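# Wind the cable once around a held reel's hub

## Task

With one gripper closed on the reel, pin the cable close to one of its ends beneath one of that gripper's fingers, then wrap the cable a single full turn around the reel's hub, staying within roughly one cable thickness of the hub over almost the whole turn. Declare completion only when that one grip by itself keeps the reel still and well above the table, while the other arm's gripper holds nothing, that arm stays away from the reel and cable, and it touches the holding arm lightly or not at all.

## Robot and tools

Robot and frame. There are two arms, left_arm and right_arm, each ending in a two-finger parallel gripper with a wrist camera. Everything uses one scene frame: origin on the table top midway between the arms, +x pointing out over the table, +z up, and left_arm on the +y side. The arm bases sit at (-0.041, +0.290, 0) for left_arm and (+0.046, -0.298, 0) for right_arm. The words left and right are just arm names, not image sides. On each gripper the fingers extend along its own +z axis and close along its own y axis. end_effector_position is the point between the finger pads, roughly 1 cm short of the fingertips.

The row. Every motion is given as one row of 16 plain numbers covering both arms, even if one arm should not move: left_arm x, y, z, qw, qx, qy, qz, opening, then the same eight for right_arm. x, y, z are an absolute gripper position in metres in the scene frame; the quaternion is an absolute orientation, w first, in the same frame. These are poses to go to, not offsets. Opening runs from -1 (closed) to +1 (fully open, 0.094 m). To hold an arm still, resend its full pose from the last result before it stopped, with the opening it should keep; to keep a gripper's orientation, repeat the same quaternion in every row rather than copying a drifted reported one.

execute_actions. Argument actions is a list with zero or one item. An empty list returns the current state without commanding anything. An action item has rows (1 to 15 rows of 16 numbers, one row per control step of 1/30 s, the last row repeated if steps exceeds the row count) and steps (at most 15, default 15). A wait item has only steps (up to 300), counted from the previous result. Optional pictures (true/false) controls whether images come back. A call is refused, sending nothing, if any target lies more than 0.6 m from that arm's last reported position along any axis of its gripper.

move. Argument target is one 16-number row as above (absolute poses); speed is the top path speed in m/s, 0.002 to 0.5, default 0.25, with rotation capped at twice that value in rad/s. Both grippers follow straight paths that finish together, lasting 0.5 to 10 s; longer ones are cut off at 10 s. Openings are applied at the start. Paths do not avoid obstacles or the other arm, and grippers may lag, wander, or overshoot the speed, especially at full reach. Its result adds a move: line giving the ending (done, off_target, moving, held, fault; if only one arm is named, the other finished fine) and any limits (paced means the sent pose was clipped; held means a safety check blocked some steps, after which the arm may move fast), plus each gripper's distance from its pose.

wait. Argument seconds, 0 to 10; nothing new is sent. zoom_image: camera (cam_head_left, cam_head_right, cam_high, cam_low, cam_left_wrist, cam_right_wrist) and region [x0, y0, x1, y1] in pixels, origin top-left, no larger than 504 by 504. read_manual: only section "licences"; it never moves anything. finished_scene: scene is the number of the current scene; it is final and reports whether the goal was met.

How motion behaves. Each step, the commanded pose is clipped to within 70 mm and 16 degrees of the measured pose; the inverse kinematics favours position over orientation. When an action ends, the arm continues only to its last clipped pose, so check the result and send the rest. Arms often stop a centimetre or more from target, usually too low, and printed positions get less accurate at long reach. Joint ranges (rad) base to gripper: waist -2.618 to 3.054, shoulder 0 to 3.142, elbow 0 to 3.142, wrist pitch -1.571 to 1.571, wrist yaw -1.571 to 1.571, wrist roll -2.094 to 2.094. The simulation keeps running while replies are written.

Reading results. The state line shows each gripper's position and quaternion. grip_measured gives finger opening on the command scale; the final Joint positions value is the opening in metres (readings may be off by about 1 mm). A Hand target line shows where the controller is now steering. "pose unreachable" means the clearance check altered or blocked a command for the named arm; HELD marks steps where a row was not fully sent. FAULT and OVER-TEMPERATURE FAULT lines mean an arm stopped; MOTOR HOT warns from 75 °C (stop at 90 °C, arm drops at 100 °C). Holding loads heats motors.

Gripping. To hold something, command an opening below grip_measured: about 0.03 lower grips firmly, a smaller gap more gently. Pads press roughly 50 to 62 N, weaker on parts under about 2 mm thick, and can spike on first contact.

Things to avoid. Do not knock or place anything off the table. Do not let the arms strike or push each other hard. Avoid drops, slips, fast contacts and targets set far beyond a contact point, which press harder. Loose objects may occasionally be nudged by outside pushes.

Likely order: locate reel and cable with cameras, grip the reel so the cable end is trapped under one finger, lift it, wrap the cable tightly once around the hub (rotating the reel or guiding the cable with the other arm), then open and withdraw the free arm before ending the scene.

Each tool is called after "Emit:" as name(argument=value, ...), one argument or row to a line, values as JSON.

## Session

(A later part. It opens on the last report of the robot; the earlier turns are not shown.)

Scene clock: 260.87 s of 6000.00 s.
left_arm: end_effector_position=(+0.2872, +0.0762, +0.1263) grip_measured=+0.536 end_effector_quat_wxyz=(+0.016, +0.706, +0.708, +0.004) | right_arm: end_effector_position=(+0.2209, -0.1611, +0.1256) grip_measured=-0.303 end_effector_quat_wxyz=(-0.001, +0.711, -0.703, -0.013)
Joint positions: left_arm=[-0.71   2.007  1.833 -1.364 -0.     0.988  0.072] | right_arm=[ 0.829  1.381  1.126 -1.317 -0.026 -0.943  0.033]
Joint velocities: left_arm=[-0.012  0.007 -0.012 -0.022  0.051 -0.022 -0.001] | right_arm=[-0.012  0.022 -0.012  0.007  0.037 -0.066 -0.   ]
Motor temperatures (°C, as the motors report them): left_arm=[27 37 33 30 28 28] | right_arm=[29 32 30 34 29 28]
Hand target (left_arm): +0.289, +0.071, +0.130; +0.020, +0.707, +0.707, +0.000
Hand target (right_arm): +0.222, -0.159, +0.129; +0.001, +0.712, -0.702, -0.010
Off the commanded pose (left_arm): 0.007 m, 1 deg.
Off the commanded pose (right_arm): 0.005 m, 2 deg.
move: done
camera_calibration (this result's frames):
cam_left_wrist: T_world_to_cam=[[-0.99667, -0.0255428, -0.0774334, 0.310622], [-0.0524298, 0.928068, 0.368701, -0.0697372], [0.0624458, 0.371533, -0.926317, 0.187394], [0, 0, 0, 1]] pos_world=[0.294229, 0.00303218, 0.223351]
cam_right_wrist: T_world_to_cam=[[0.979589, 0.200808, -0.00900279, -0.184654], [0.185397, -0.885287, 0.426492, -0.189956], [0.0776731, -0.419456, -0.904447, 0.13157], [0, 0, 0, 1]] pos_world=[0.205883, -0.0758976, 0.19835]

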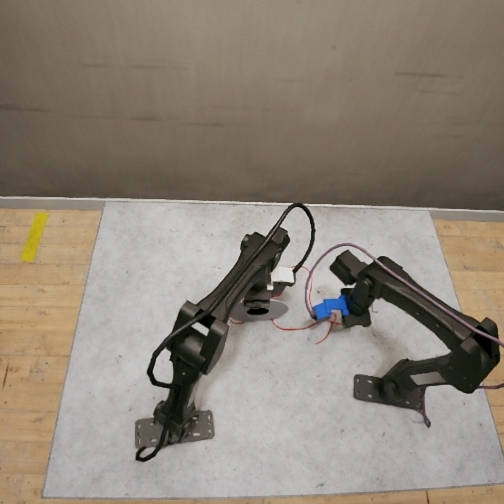

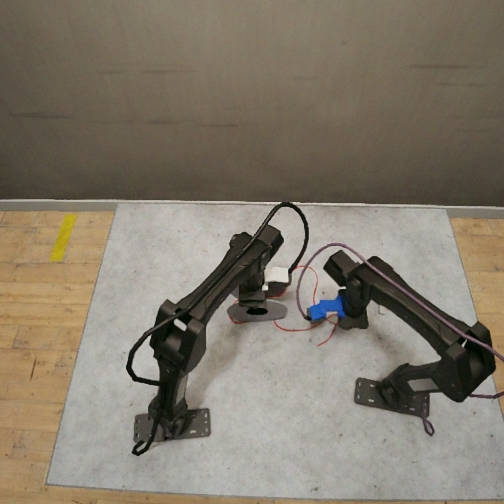

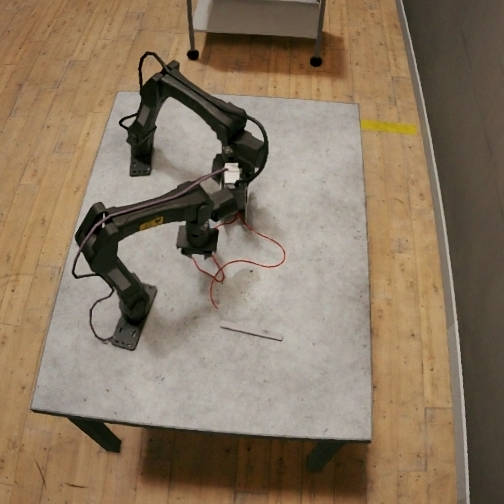

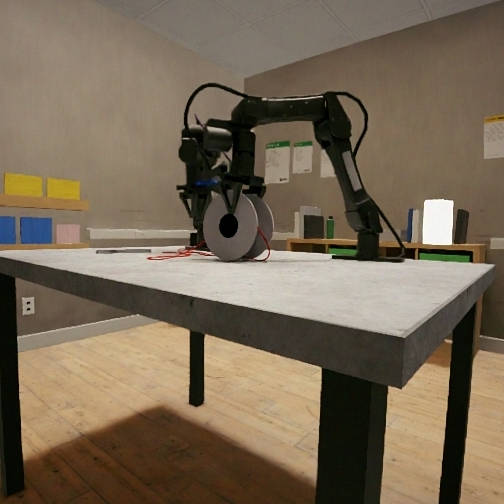

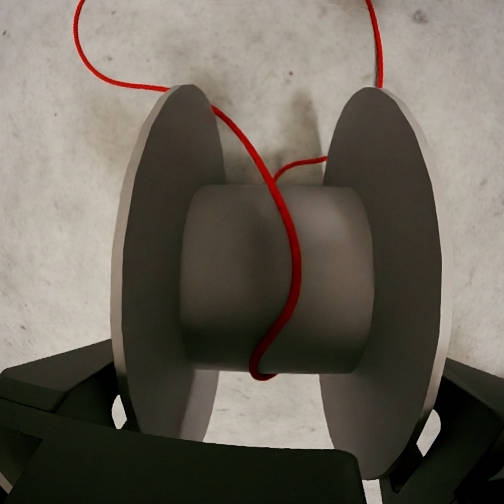

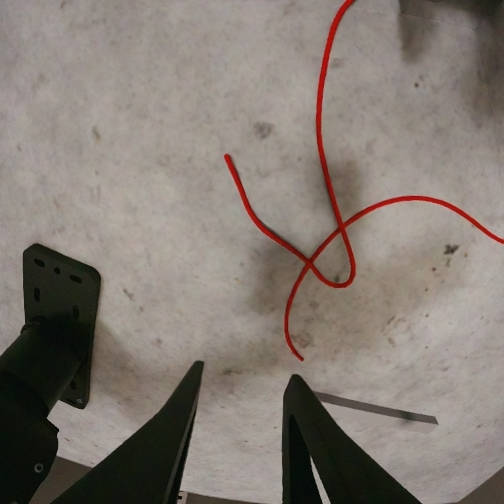

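Emit:
move(
  target=[0.289,0.071,0.13,0.02,0.707,0.707,0,0.45,0.2,-0.108,0.05,0,-0.6,0.8,0,-0.3],
)

Emit:
move(
  target=[0.289,0.071,0.13,0.02,0.707,0.707,0,0.45,0.2,-0.108,0.012,0,-0.6,0.8,0,-0.3],
  speed=0.06,
)

Emit:
move(
  target=[0.289,0.071,0.13,0.02,0.707,0.707,0,0.45,0.2,-0.108,0.014,0,-0.6,0.8,0,-1],
)

Emit:
move(
  target=[0.289,0.071,0.13,0.02,0.707,0.707,0,0.45,0.26,-0.2,0.1,0.1,-0.7,0.7,0.1,-1],
  speed=0.15,
)

Scene clock: 269.83 s of 6000.00 s.
left_arm: end_effector_position=(+0.2872, +0.0762, +0.1263) grip_measured=+0.536 end_effector_quat_wxyz=(+0.016, +0.706, +0.708, +0.004) | right_arm: end_effector_position=(+0.2024, -0.1059, +0.0561) grip_measured=-0.303 end_effector_quat_wxyz=(+0.004, -0.600, +0.800, +0.008)
Joint positions: left_arm=[-0.71   2.007  1.833 -1.364 -0.     0.988  0.072] | right_arm=[ 1.064  1.513  0.96  -1.006 -0.014 -0.411  0.033]
Joint velocities: left_arm=[ 0.007 -0.002 -0.002  0.095 -0.007 -0.037  0.001] | right_arm=[-0.002  0.012  0.012 -0.007 -0.022  0.037 -0.001]
Motor temperatures (°C, as the motors report them): left_arm=[27 37 33 30 28 28] | right_arm=[29 32 31 33 29 28]
Hand target (left_arm): +0.289, +0.071, +0.130; +0.020, +0.707, +0.707, +0.000
Hand target (right_arm): +0.200, -0.106, +0.051; +0.000, -0.600, +0.800, +0.003
Off the commanded pose (left_arm): 0.007 m, 1 deg.
Off the commanded pose (right_arm): 0.007 m, 1 deg.
After step 180, 1.70 s passed at rest.
move: done
camera_calibration (this result's frames):
cam_left_wrist: T_world_to_cam=[[-0.99667, -0.0255428, -0.0774334, 0.310622], [-0.0524298, 0.928068, 0.368701, -0.0697372], [0.0624458, 0.371533, -0.926317, 0.187394], [0, 0, 0, 1]] pos_world=[0.294229, 0.00303218, 0.223351]
cam_right_wrist: T_world_to_cam=[[0.995495, -0.0948108, -0.00105178, -0.213157], [-0.0851042, -0.898358, 0.430941, -0.0549245], [-0.0418027, -0.42891, -0.902379, 0.116332], [0, 0, 0, 1]] pos_world=[0.212386, -0.0196557, 0.12842]

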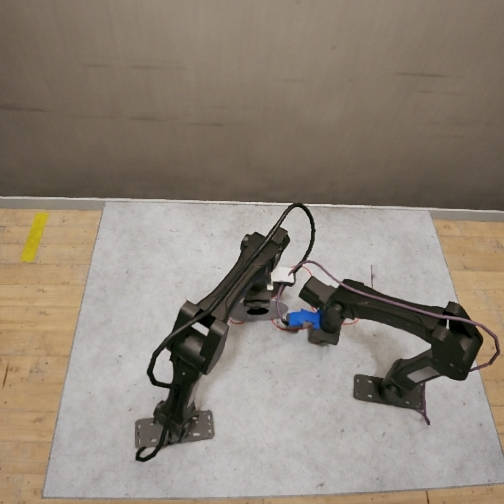

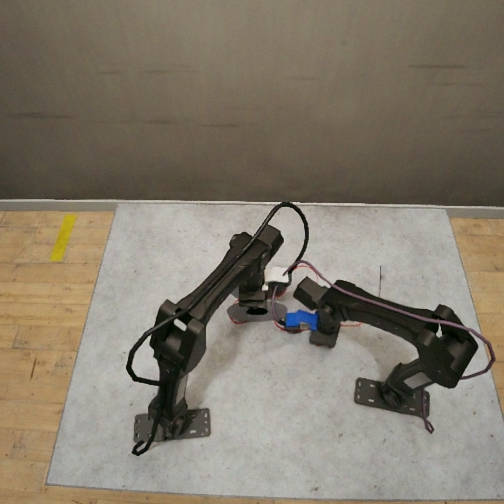

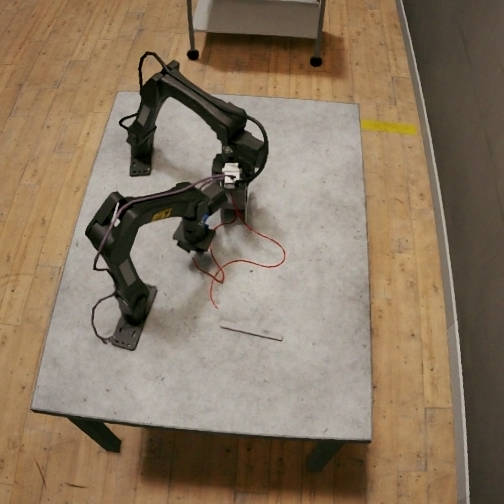

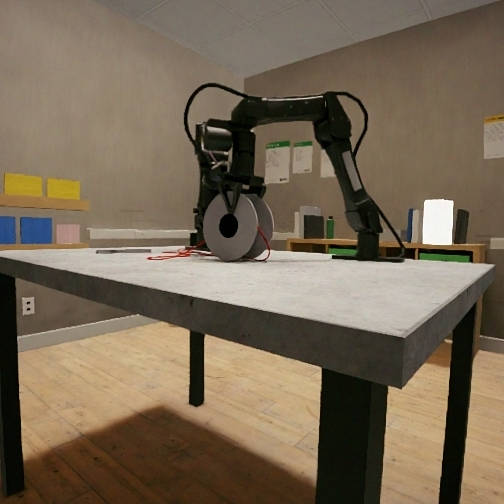

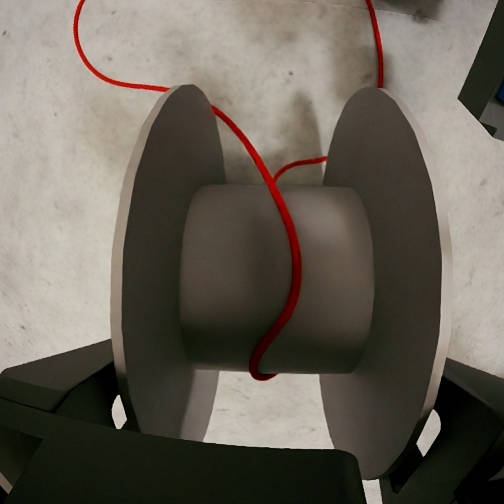

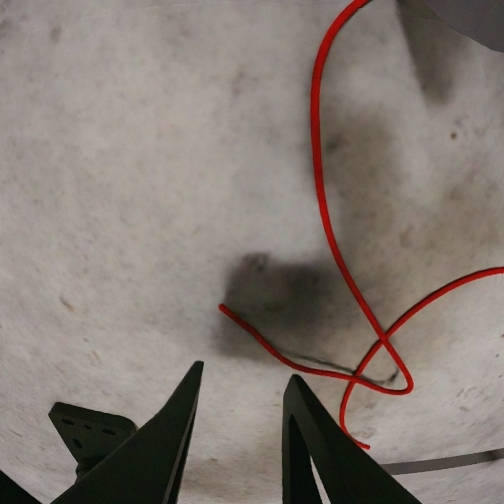

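Scene clock: 271.07 s of 6000.00 s.
left_arm: end_effector_position=(+0.2872, +0.0762, +0.1263) grip_measured=+0.536 end_effector_quat_wxyz=(+0.016, +0.706, +0.708, +0.004) | right_arm: end_effector_position=(+0.2035, -0.1063, +0.0183) grip_measured=-0.303 end_effector_quat_wxyz=(+0.005, -0.598, +0.801, +0.005)
Joint positions: left_arm=[-0.71   2.007  1.833 -1.364 -0.     0.988  0.072] | right_arm=[ 1.064  1.574  0.857 -0.84  -0.008 -0.408  0.033]
Joint velocities: left_arm=[-0.007  0.007 -0.007 -0.022 -0.051 -0.051  0.001] | right_arm=[ 0.002 -0.046 -0.002  0.051  0.007  0.022 -0.   ]
Motor temperatures (°C, as the motors report them): left_arm=[27 37 33 30 28 28] | right_arm=[29 32 31 33 29 28]
Hand target (left_arm): +0.289, +0.071, +0.130; +0.020, +0.707, +0.707, +0.000
Hand target (right_arm): +0.200, -0.108, +0.012; -0.000, -0.600, +0.800, +0.000
Off the commanded pose (left_arm): 0.007 m, 1 deg.
Off the commanded pose (right_arm): 0.007 m, 1 deg.
move: done
camera_calibration (this result's frames):
cam_left_wrist: T_world_to_cam=[[-0.99667, -0.0255428, -0.0774334, 0.310622], [-0.0524298, 0.928068, 0.368701, -0.0697372], [0.0624458, 0.371533, -0.926317, 0.187394], [0, 0, 0, 1]] pos_world=[0.294229, 0.00303218, 0.223351]
cam_right_wrist: T_world_to_cam=[[0.995109, -0.0986761, 0.00457227, -0.21478], [-0.0909086, -0.896704, 0.433195, -0.0375435], [-0.038646, -0.431492, -0.901289, 0.0811756], [0, 0, 0, 1]] pos_world=[0.213454, -0.0198325, 0.0904083]

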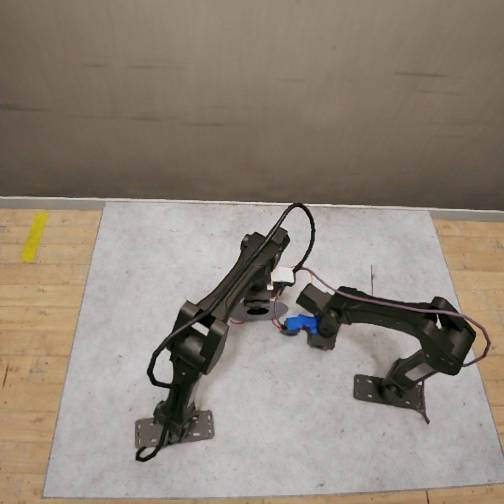

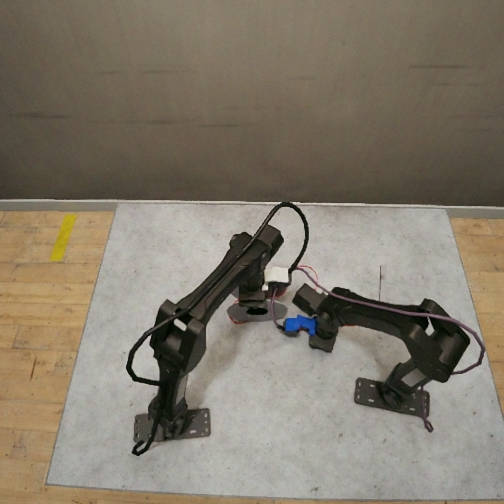

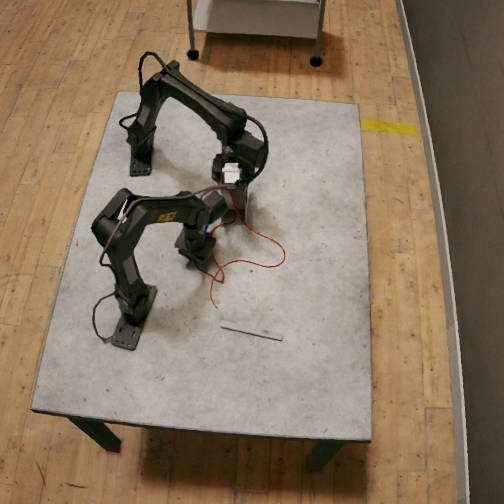

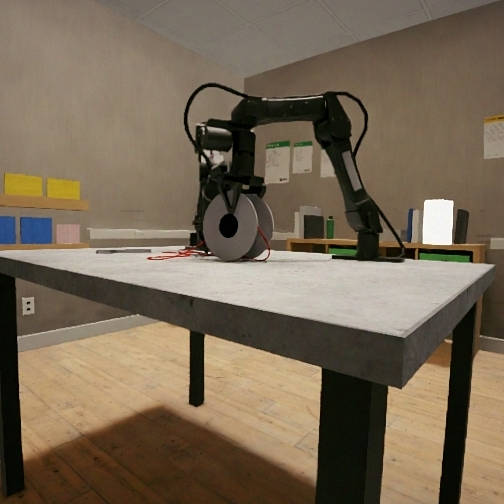

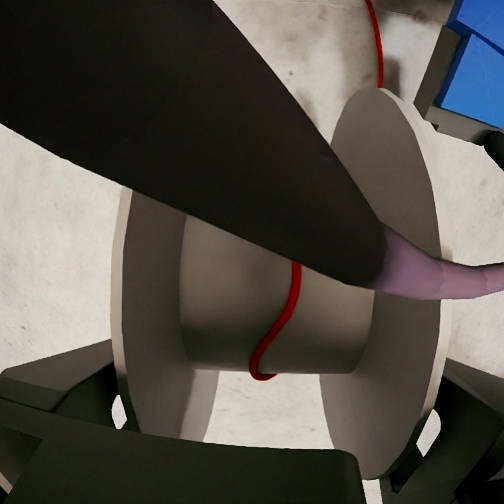

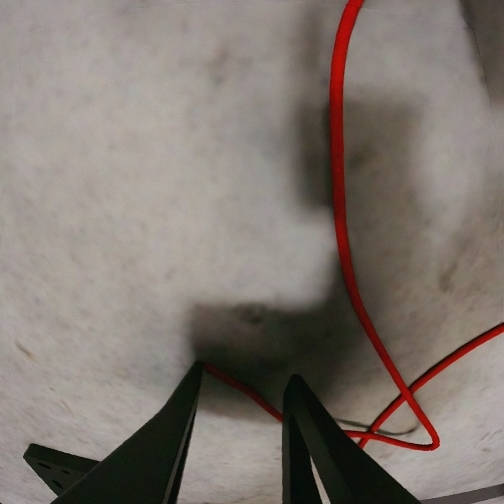

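Scene clock: 271.77 s of 6000.00 s.
left_arm: end_effector_position=(+0.2872, +0.0762, +0.1263) grip_measured=+0.536 end_effector_quat_wxyz=(+0.016, +0.706, +0.708, +0.004) | right_arm: end_effector_position=(+0.2035, -0.1063, +0.0183) grip_measured=-0.984 end_effector_quat_wxyz=(+0.005, -0.598, +0.801, +0.005)
Joint positions: left_arm=[-0.71   2.007  1.833 -1.364 -0.     0.988  0.072] | right_arm=[ 1.064  1.574  0.857 -0.84  -0.008 -0.407  0.001]
Joint velocities: left_arm=[ 0.007 -0.002 -0.002  0.051  0.051 -0.037 -0.   ] | right_arm=[-0.022 -0.027  0.007  0.066 -0.066 -0.081 -0.   ]
Motor temperatures (°C, as the motors report them): left_arm=[27 37 33 30 28 28] | right_arm=[29 32 30 33 29 28]
Hand target (left_arm): +0.289, +0.071, +0.130; +0.020, +0.707, +0.707, +0.000
Hand target (right_arm): +0.200, -0.108, +0.014; -0.000, -0.600, +0.800, +0.000
Off the commanded pose (left_arm): 0.007 m, 1 deg.
Off the commanded pose (right_arm): 0.006 m, 1 deg.
move: done
camera_calibration (this result's frames):
cam_left_wrist: T_world_to_cam=[[-0.99667, -0.0255428, -0.0774334, 0.310622], [-0.0524298, 0.928068, 0.368701, -0.0697372], [0.0624458, 0.371533, -0.926317, 0.187394], [0, 0, 0, 1]] pos_world=[0.294229, 0.00303218, 0.223351]
cam_right_wrist: T_world_to_cam=[[0.995071, -0.0990557, 0.00456657, -0.214813], [-0.0912482, -0.89667, 0.433194, -0.0374707], [-0.0388157, -0.431476, -0.901289, 0.0812118], [0, 0, 0, 1]] pos_world=[0.213487, -0.0198364, 0.0904084]

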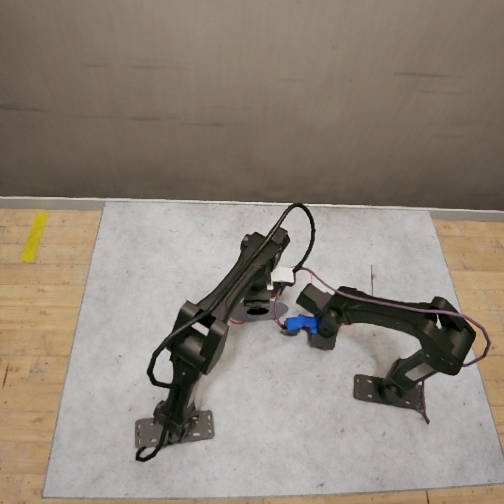

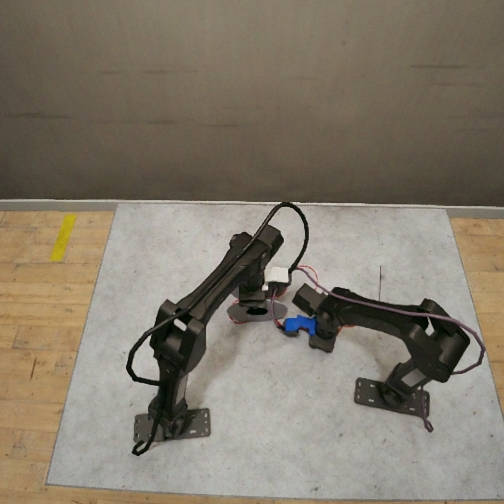

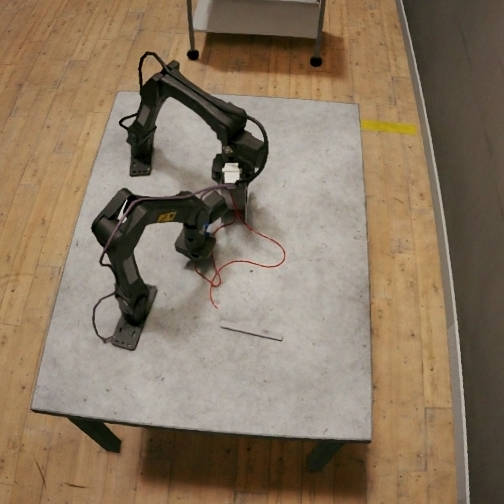

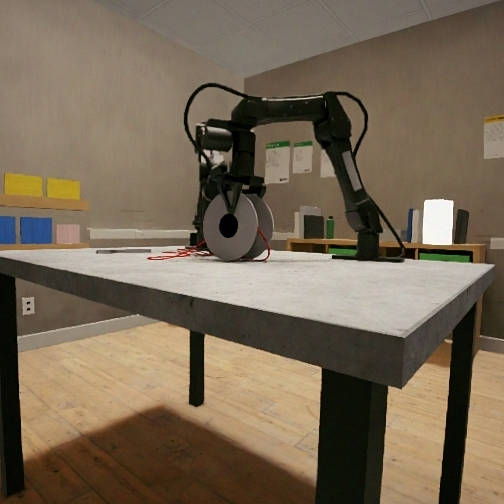

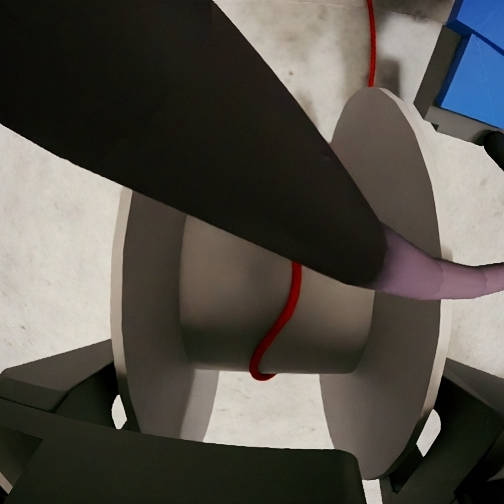

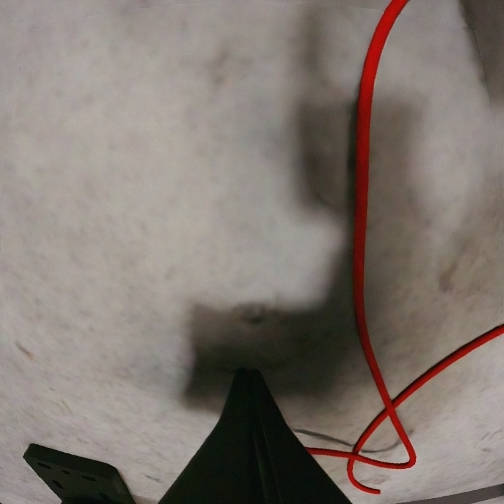

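Scene clock: 273.73 s of 6000.00 s.
left_arm: end_effector_position=(+0.2872, +0.0762, +0.1263) grip_measured=+0.536 end_effector_quat_wxyz=(+0.016, +0.706, +0.708, +0.004) | right_arm: end_effector_position=(+0.2586, -0.2055, +0.0924) grip_measured=-0.984 end_effector_quat_wxyz=(-0.089, +0.702, -0.702, -0.082)
Joint positions: left_arm=[-0.71   2.007  1.833 -1.364 -0.     0.988  0.072] | right_arm=[ 0.416  1.354  0.95  -1.103 -0.234 -1.335  0.001]
Joint velocities: left_arm=[-0.002 -0.012 -0.002 -0.007  0.022  0.051 -0.   ] | right_arm=[-0.007 -0.017  0.002 -0.037 -0.007  0.007 -0.   ]
Motor temperatures (°C, as the motors report them): left_arm=[27 37 33 30 28 28] | right_arm=[29 32 31 33 29 28]
Hand target (left_arm): +0.289, +0.071, +0.130; +0.020, +0.707, +0.707, +0.000
Hand target (right_arm): +0.260, -0.203, +0.100; -0.098, +0.701, -0.701, -0.090
Off the commanded pose (left_arm): 0.007 m, 1 deg.
Off the commanded pose (right_arm): 0.010 m, 2 deg.
move: done
camera_calibration (this result's frames):
cam_left_wrist: T_world_to_cam=[[-0.99667, -0.0255428, -0.0774334, 0.310622], [-0.0524298, 0.928068, 0.368701, -0.0697372], [0.0624458, 0.371533, -0.926317, 0.187394], [0, 0, 0, 1]] pos_world=[0.294229, 0.00303218, 0.223351]
cam_right_wrist: T_world_to_cam=[[0.981947, 0.180203, 0.057498, -0.223863], [0.163208, -0.96082, 0.224026, -0.213157], [0.0956154, -0.210597, -0.972886, 0.124554], [0, 0, 0, 1]] pos_world=[0.242701, -0.138234, 0.181801]

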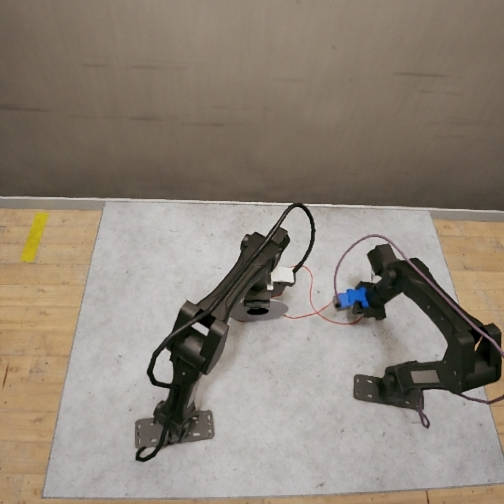

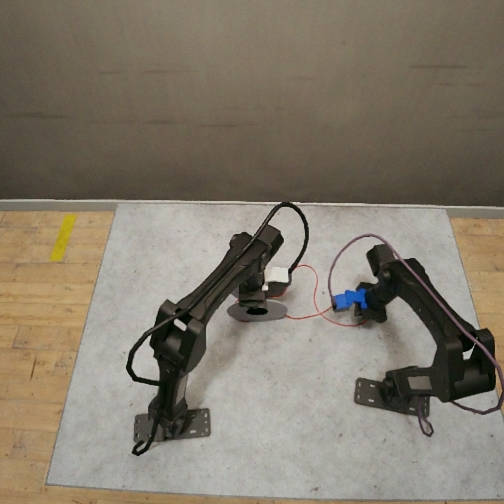

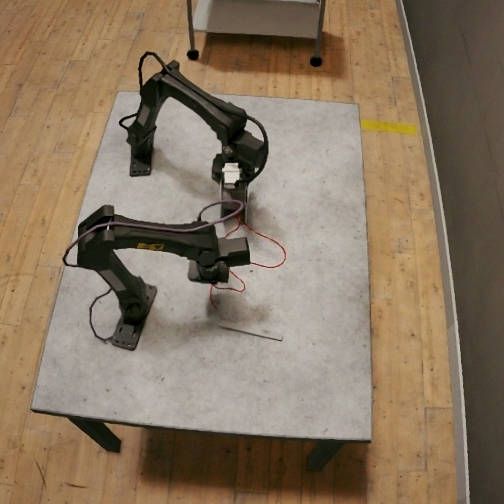

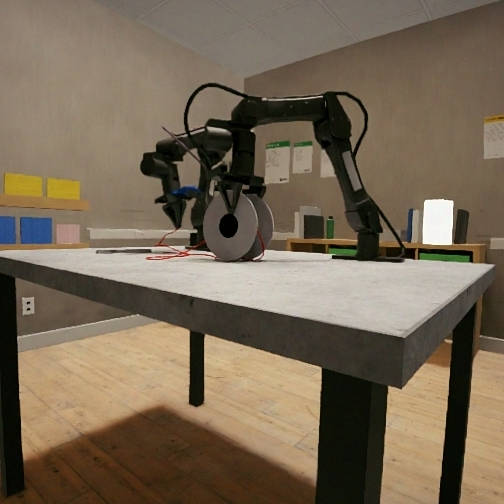

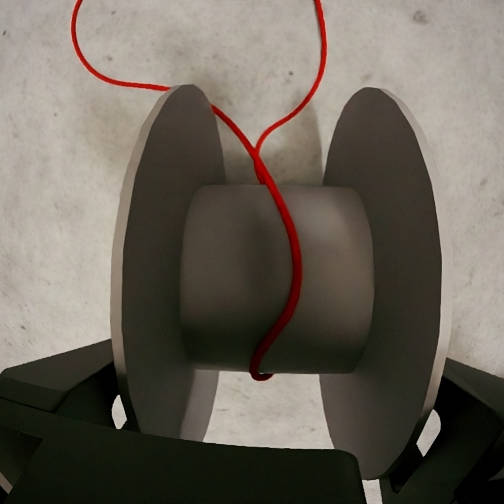

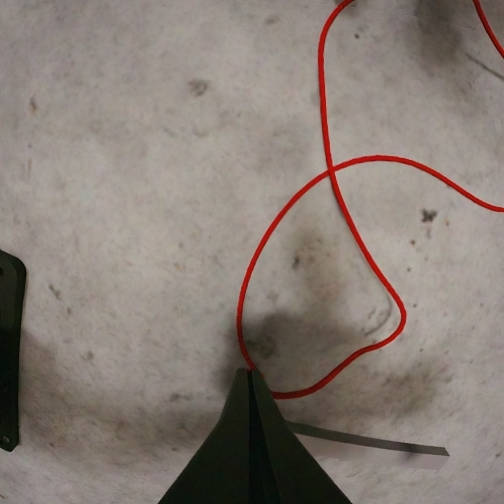

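Emit:
move(
  target=[0.289,0.071,0.13,0.02,0.707,0.707,0,0.45,0.245,-0.3,0.04,0,-0.707,0.707,0,-1],
  speed=0.1,
)

Emit:
move(
  target=[0.289,0.071,0.13,0.02,0.707,0.707,0,0.45,0.245,-0.3,0.07,0,-0.707,0.707,0,-0.3],
  speed=0.05,
)

Scene clock: 278.70 s of 6000.00 s.
left_arm: end_effector_position=(+0.2872, +0.0762, +0.1263) grip_measured=+0.536 end_effector_quat_wxyz=(+0.016, +0.706, +0.708, +0.004) | right_arm: end_effector_position=(+0.2501, -0.2979, +0.0444) grip_measured=-0.984 end_effector_quat_wxyz=(-0.003, +0.708, -0.706, +0.005)
Joint positions: left_arm=[-0.71   2.007  1.833 -1.364 -0.     0.988  0.072] | right_arm=[ 0.186  1.354  0.776 -0.982  0.002 -1.576  0.001]
Joint velocities: left_arm=[-0.012  0.002 -0.002  0.051  0.022 -0.095 -0.   ] | right_arm=[ 0.007 -0.007  0.007  0.051  0.022 -0.081 -0.001]
Motor temperatures (°C, as the motors report them): left_arm=[27 37 33 30 28 28] | right_arm=[29 32 31 32 29 28]
Hand target (left_arm): +0.289, +0.071, +0.130; +0.020, +0.707, +0.707, +0.000
Hand target (right_arm): +0.246, -0.301, +0.040; +0.004, +0.707, -0.707, +0.001
Off the commanded pose (left_arm): 0.007 m, 1 deg.
Off the commanded pose (right_arm): 0.007 m, 1 deg.
move: done
camera_calibration (this result's frames):
cam_left_wrist: T_world_to_cam=[[-0.99667, -0.0255428, -0.0774334, 0.310622], [-0.0524298, 0.928068, 0.368701, -0.0697372], [0.0624458, 0.371533, -0.926317, 0.187394], [0, 0, 0, 1]] pos_world=[0.294229, 0.00303218, 0.223351]
cam_right_wrist: T_world_to_cam=[[0.981544, 0.19069, 0.014463, -0.191022], [0.163902, -0.8778, 0.450115, -0.275282], [0.0985278, -0.439437, -0.892854, -0.0132323], [0, 0, 0, 1]] pos_world=[0.233919, -0.211031, 0.114857]

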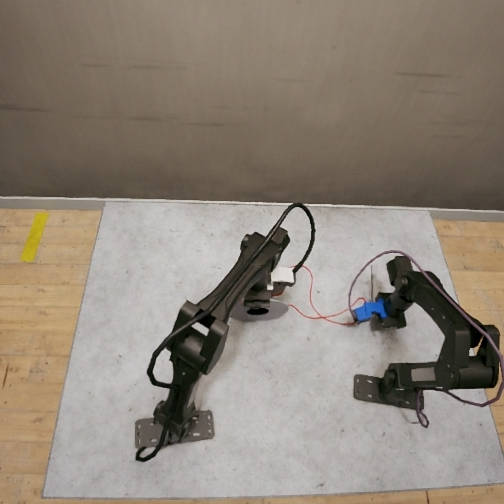

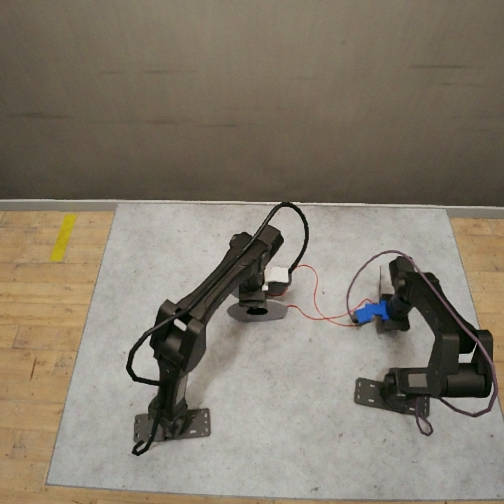

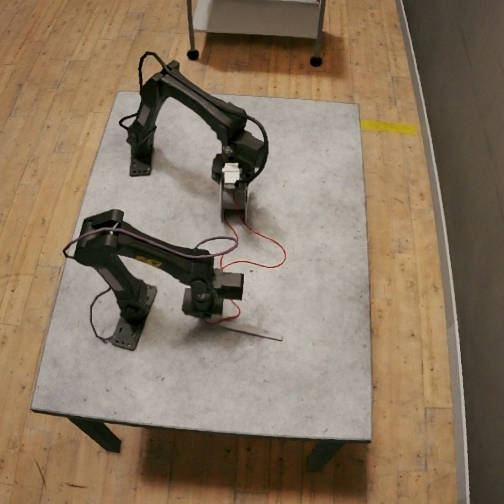

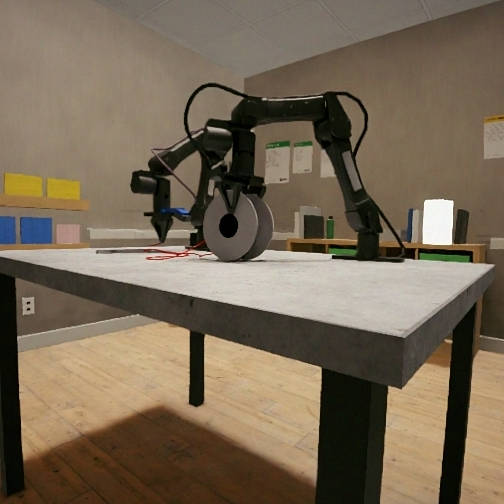

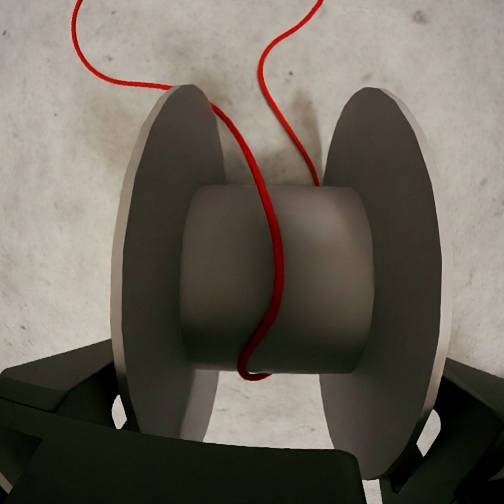

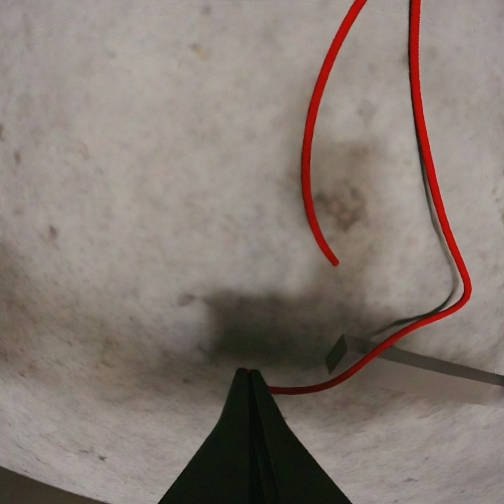

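Scene clock: 279.70 s of 6000.00 s.
left_arm: end_effector_position=(+0.2872, +0.0762, +0.1263) grip_measured=+0.536 end_effector_quat_wxyz=(+0.016, +0.706, +0.708, +0.004) | right_arm: end_effector_position=(+0.2428, -0.2979, +0.0613) grip_measured=-0.303 end_effector_quat_wxyz=(+0.007, +0.709, -0.706, -0.005)
Joint positions: left_arm=[-0.71   2.007  1.833 -1.364 -0.     0.988  0.072] | right_arm=[ 0.186  1.331  0.828 -1.085  0.002 -1.578  0.033]
Joint velocities: left_arm=[-0.007 -0.002 -0.017  0.066  0.022 -0.066 -0.001] | right_arm=[-0.002 -0.002 -0.017 -0.022  0.007 -0.022 -0.001]
Motor temperatures (°C, as the motors report them): left_arm=[27 37 33 30 28 28] | right_arm=[29 32 31 32 29 28]
Hand target (left_arm): +0.289, +0.071, +0.130; +0.020, +0.707, +0.707, +0.000
Hand target (right_arm): +0.245, -0.300, +0.070; -0.000, +0.707, -0.707, +0.000
Off the commanded pose (left_arm): 0.007 m, 1 deg.
Off the commanded pose (right_arm): 0.009 m, 1 deg.
move: done
camera_calibration (this result's frames):
cam_left_wrist: T_world_to_cam=[[-0.99667, -0.0255428, -0.0774334, 0.310622], [-0.0524298, 0.928068, 0.368701, -0.0697372], [0.0624458, 0.371533, -0.926317, 0.187394], [0, 0, 0, 1]] pos_world=[0.294229, 0.00303218, 0.223351]
cam_right_wrist: T_world_to_cam=[[0.981196, 0.192562, -0.0132308, -0.18179], [0.178216, -0.877508, 0.445218, -0.284748], [0.0741217, -0.439204, -0.895325, 0.00868717], [0, 0, 0, 1]] pos_world=[0.228474, -0.211047, 0.132147]

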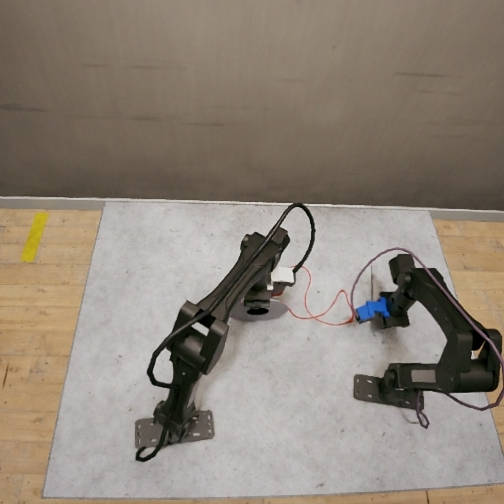

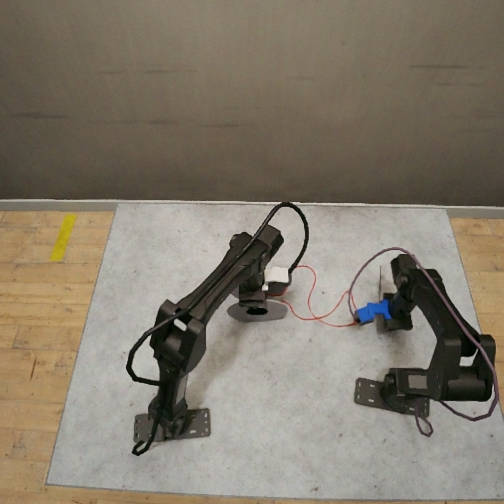

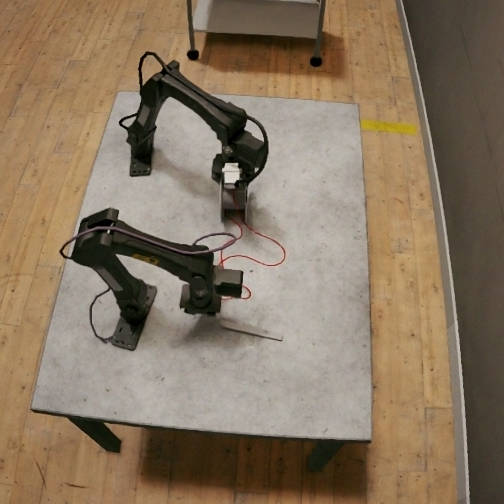

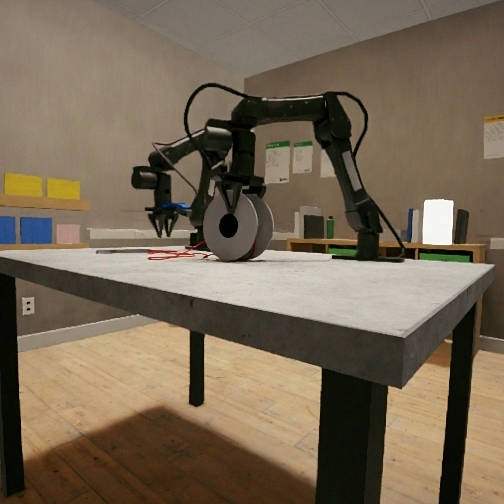

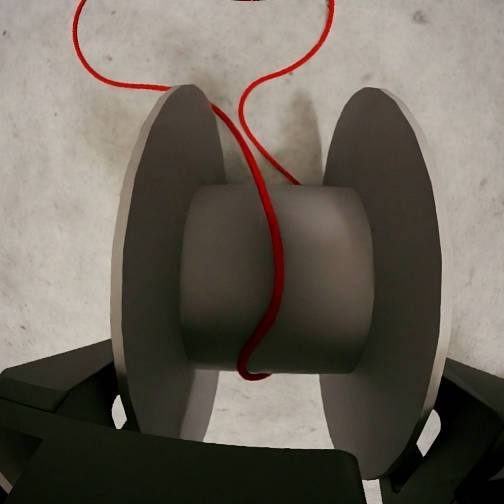

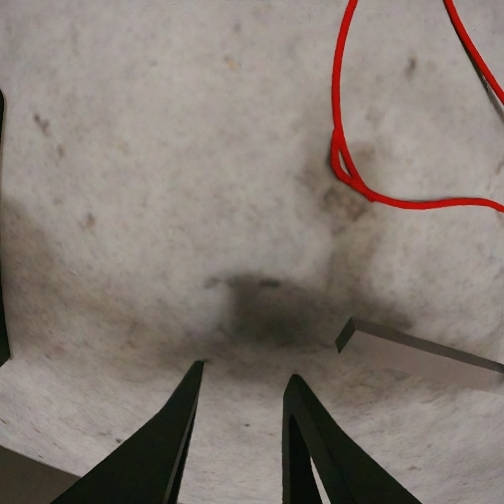

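Emit:
move(
  target=[0.289,0.071,0.13,0.02,0.707,0.707,0,0.45,0.292,-0.237,0.06,0,0,1,0,-0.5],
)

Emit:
move(
  target=[0.289,0.071,0.13,0.02,0.707,0.707,0,0.45,0.292,-0.237,0.03,0,0,1,0,-0.5],
  speed=0.06,
)

Scene clock: 289.20 s of 6000.00 s.
left_arm: end_effector_position=(+0.2872, +0.0762, +0.1263) grip_measured=+0.536 end_effector_quat_wxyz=(+0.016, +0.706, +0.708, +0.004) | right_arm: end_effector_position=(+0.2830, -0.2422, +0.0588) grip_measured=-0.497 end_effector_quat_wxyz=(-0.010, +0.000, +1.000, -0.003)
Joint positions: left_arm=[-0.71   2.007  1.833 -1.364 -0.     0.988  0.072] | right_arm=[ 0.417  1.523  0.981 -1.048  0.001  0.229  0.024]
Joint velocities: left_arm=[ 0.002  0.002  0.007 -0.081  0.066 -0.007 -0.   ] | right_arm=[ 0.012  0.002 -0.012 -0.022 -0.007 -0.022  0.   ]
Motor temperatures (°C, as the motors report them): left_arm=[27 37 33 30 28 28] | right_arm=[29 32 31 32 29 28]
Hand target (left_arm): +0.289, +0.071, +0.130; +0.020, +0.707, +0.707, +0.000
Hand target (right_arm): +0.292, -0.236, +0.061; +0.000, -0.000, +1.000, +0.003
Off the commanded pose (left_arm): 0.007 m, 1 deg.
Off the commanded pose (right_arm): 0.010 m, 1 deg.
move: done
camera_calibration (this result's frames):
cam_left_wrist: T_world_to_cam=[[-0.99667, -0.0255428, -0.0774334, 0.310622], [-0.0524298, 0.928068, 0.368701, -0.0697372], [0.0624458, 0.371533, -0.926317, 0.187394], [0, 0, 0, 1]] pos_world=[0.294229, 0.00303218, 0.223351]
cam_right_wrist: T_world_to_cam=[[0.188036, -0.982148, 0.00520829, -0.293106], [-0.870299, -0.16416, 0.464361, 0.226428], [-0.455216, -0.0918494, -0.885631, 0.261377], [0, 0, 0, 1]] pos_world=[0.371158, -0.226696, 0.127866]

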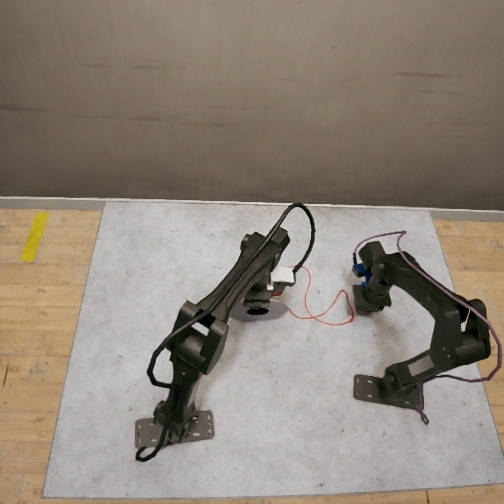

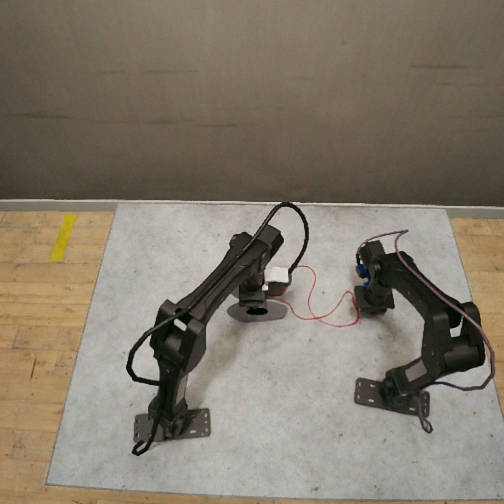

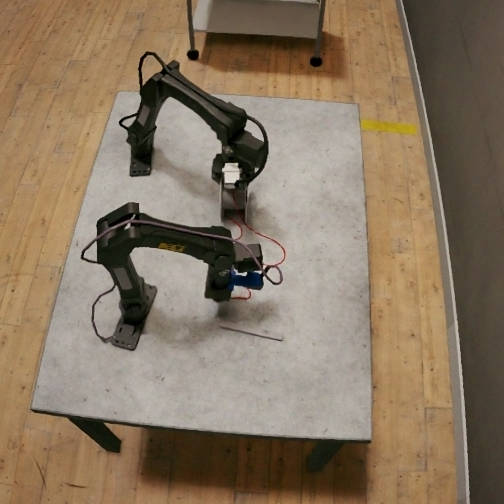

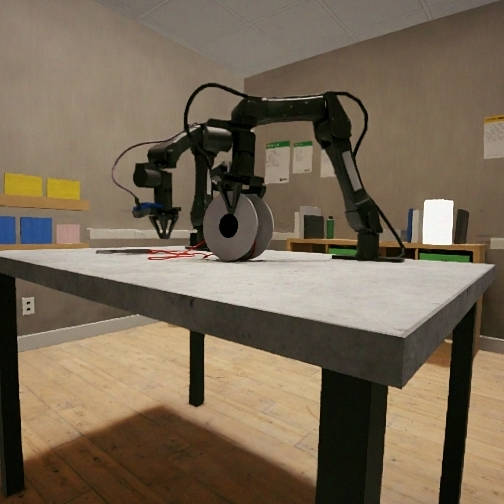

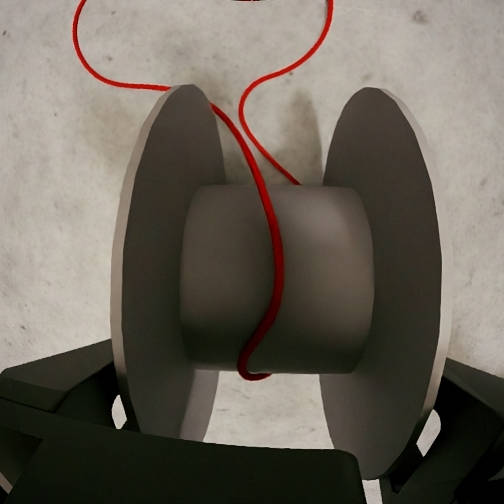

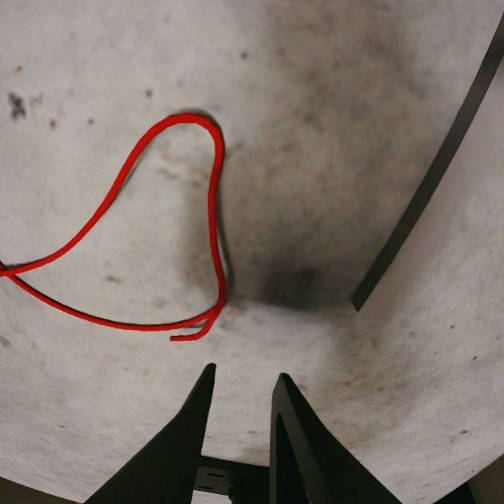

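Scene clock: 290.23 s of 6000.00 s.
left_arm: end_effector_position=(+0.2872, +0.0762, +0.1263) grip_measured=+0.536 end_effector_quat_wxyz=(+0.016, +0.706, +0.708, +0.004) | right_arm: end_effector_position=(+0.2950, -0.2394, +0.0366) grip_measured=-0.497 end_effector_quat_wxyz=(+0.005, +0.002, +1.000, +0.001)
Joint positions: left_arm=[-0.71   2.007  1.833 -1.364 -0.     0.988  0.072] | right_arm=[ 0.417  1.572  0.934 -0.922  0.001  0.233  0.024]
Joint velocities: left_arm=[-0.007 -0.002 -0.002  0.007 -0.022  0.022 -0.002] | right_arm=[-0.012  0.007  0.002  0.051 -0.051 -0.022 -0.002]
Motor temperatures (°C, as the motors report them): left_arm=[27 37 33 30 28 28] | right_arm=[29 32 31 32 29 28]
Hand target (left_arm): +0.289, +0.071, +0.130; +0.020, +0.707, +0.707, +0.000
Hand target (right_arm): +0.292, -0.237, +0.030; -0.000, +0.000, +1.000, -0.000
Off the commanded pose (left_arm): 0.007 m, 1 deg.
Off the commanded pose (right_arm): 0.008 m, 1 deg.
move: done
camera_calibration (this result's frames):
cam_left_wrist: T_world_to_cam=[[-0.99667, -0.0255428, -0.0774334, 0.310622], [-0.0524298, 0.928068, 0.368701, -0.0697372], [0.0624458, 0.371533, -0.926317, 0.187394], [0, 0, 0, 1]] pos_world=[0.294229, 0.00303218, 0.223351]
cam_right_wrist: T_world_to_cam=[[0.183775, -0.98296, 0.00395199, -0.291403], [-0.884553, -0.16362, 0.436801, 0.252948], [-0.428711, -0.0837687, -0.89955, 0.241995], [0, 0, 0, 1]] pos_world=[0.381044, -0.224778, 0.10835]

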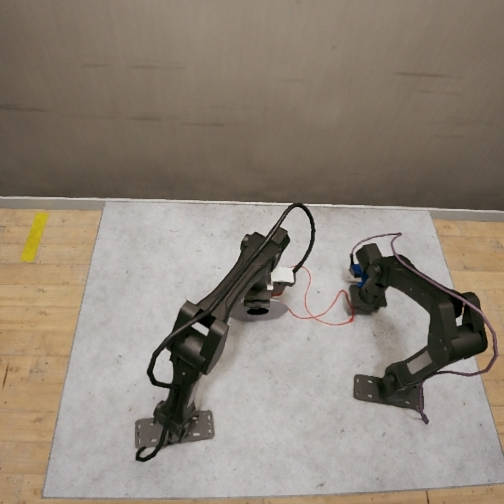

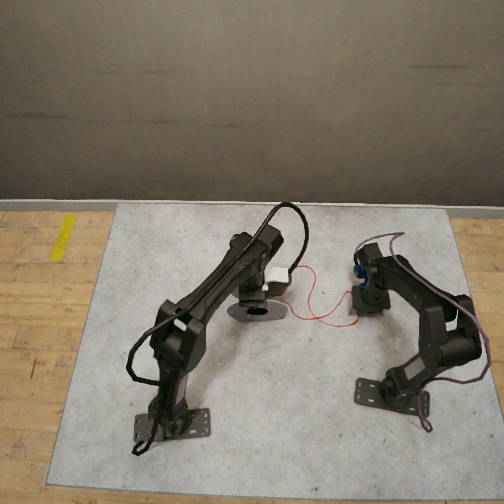

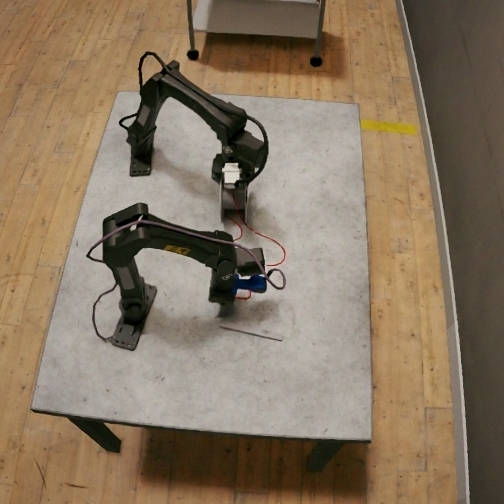

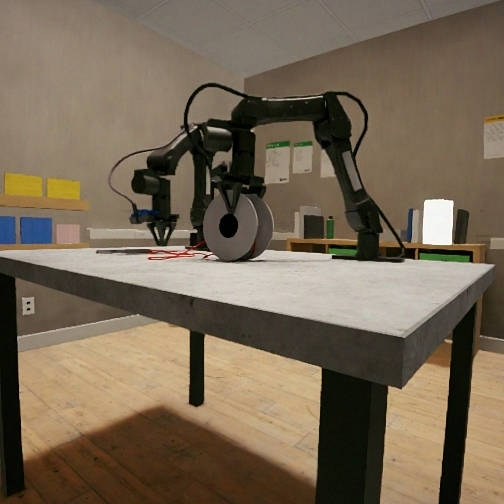

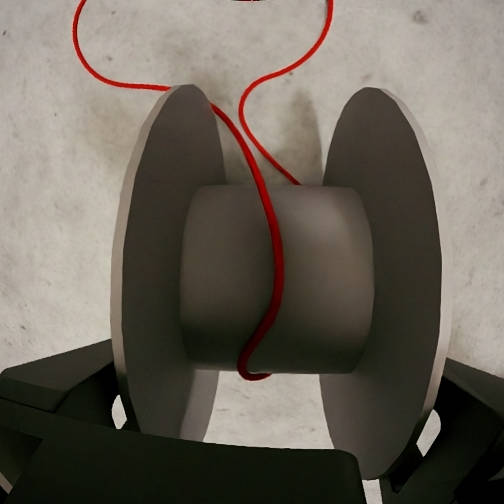

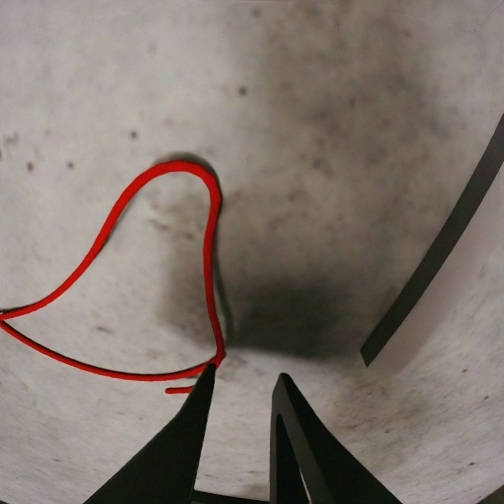

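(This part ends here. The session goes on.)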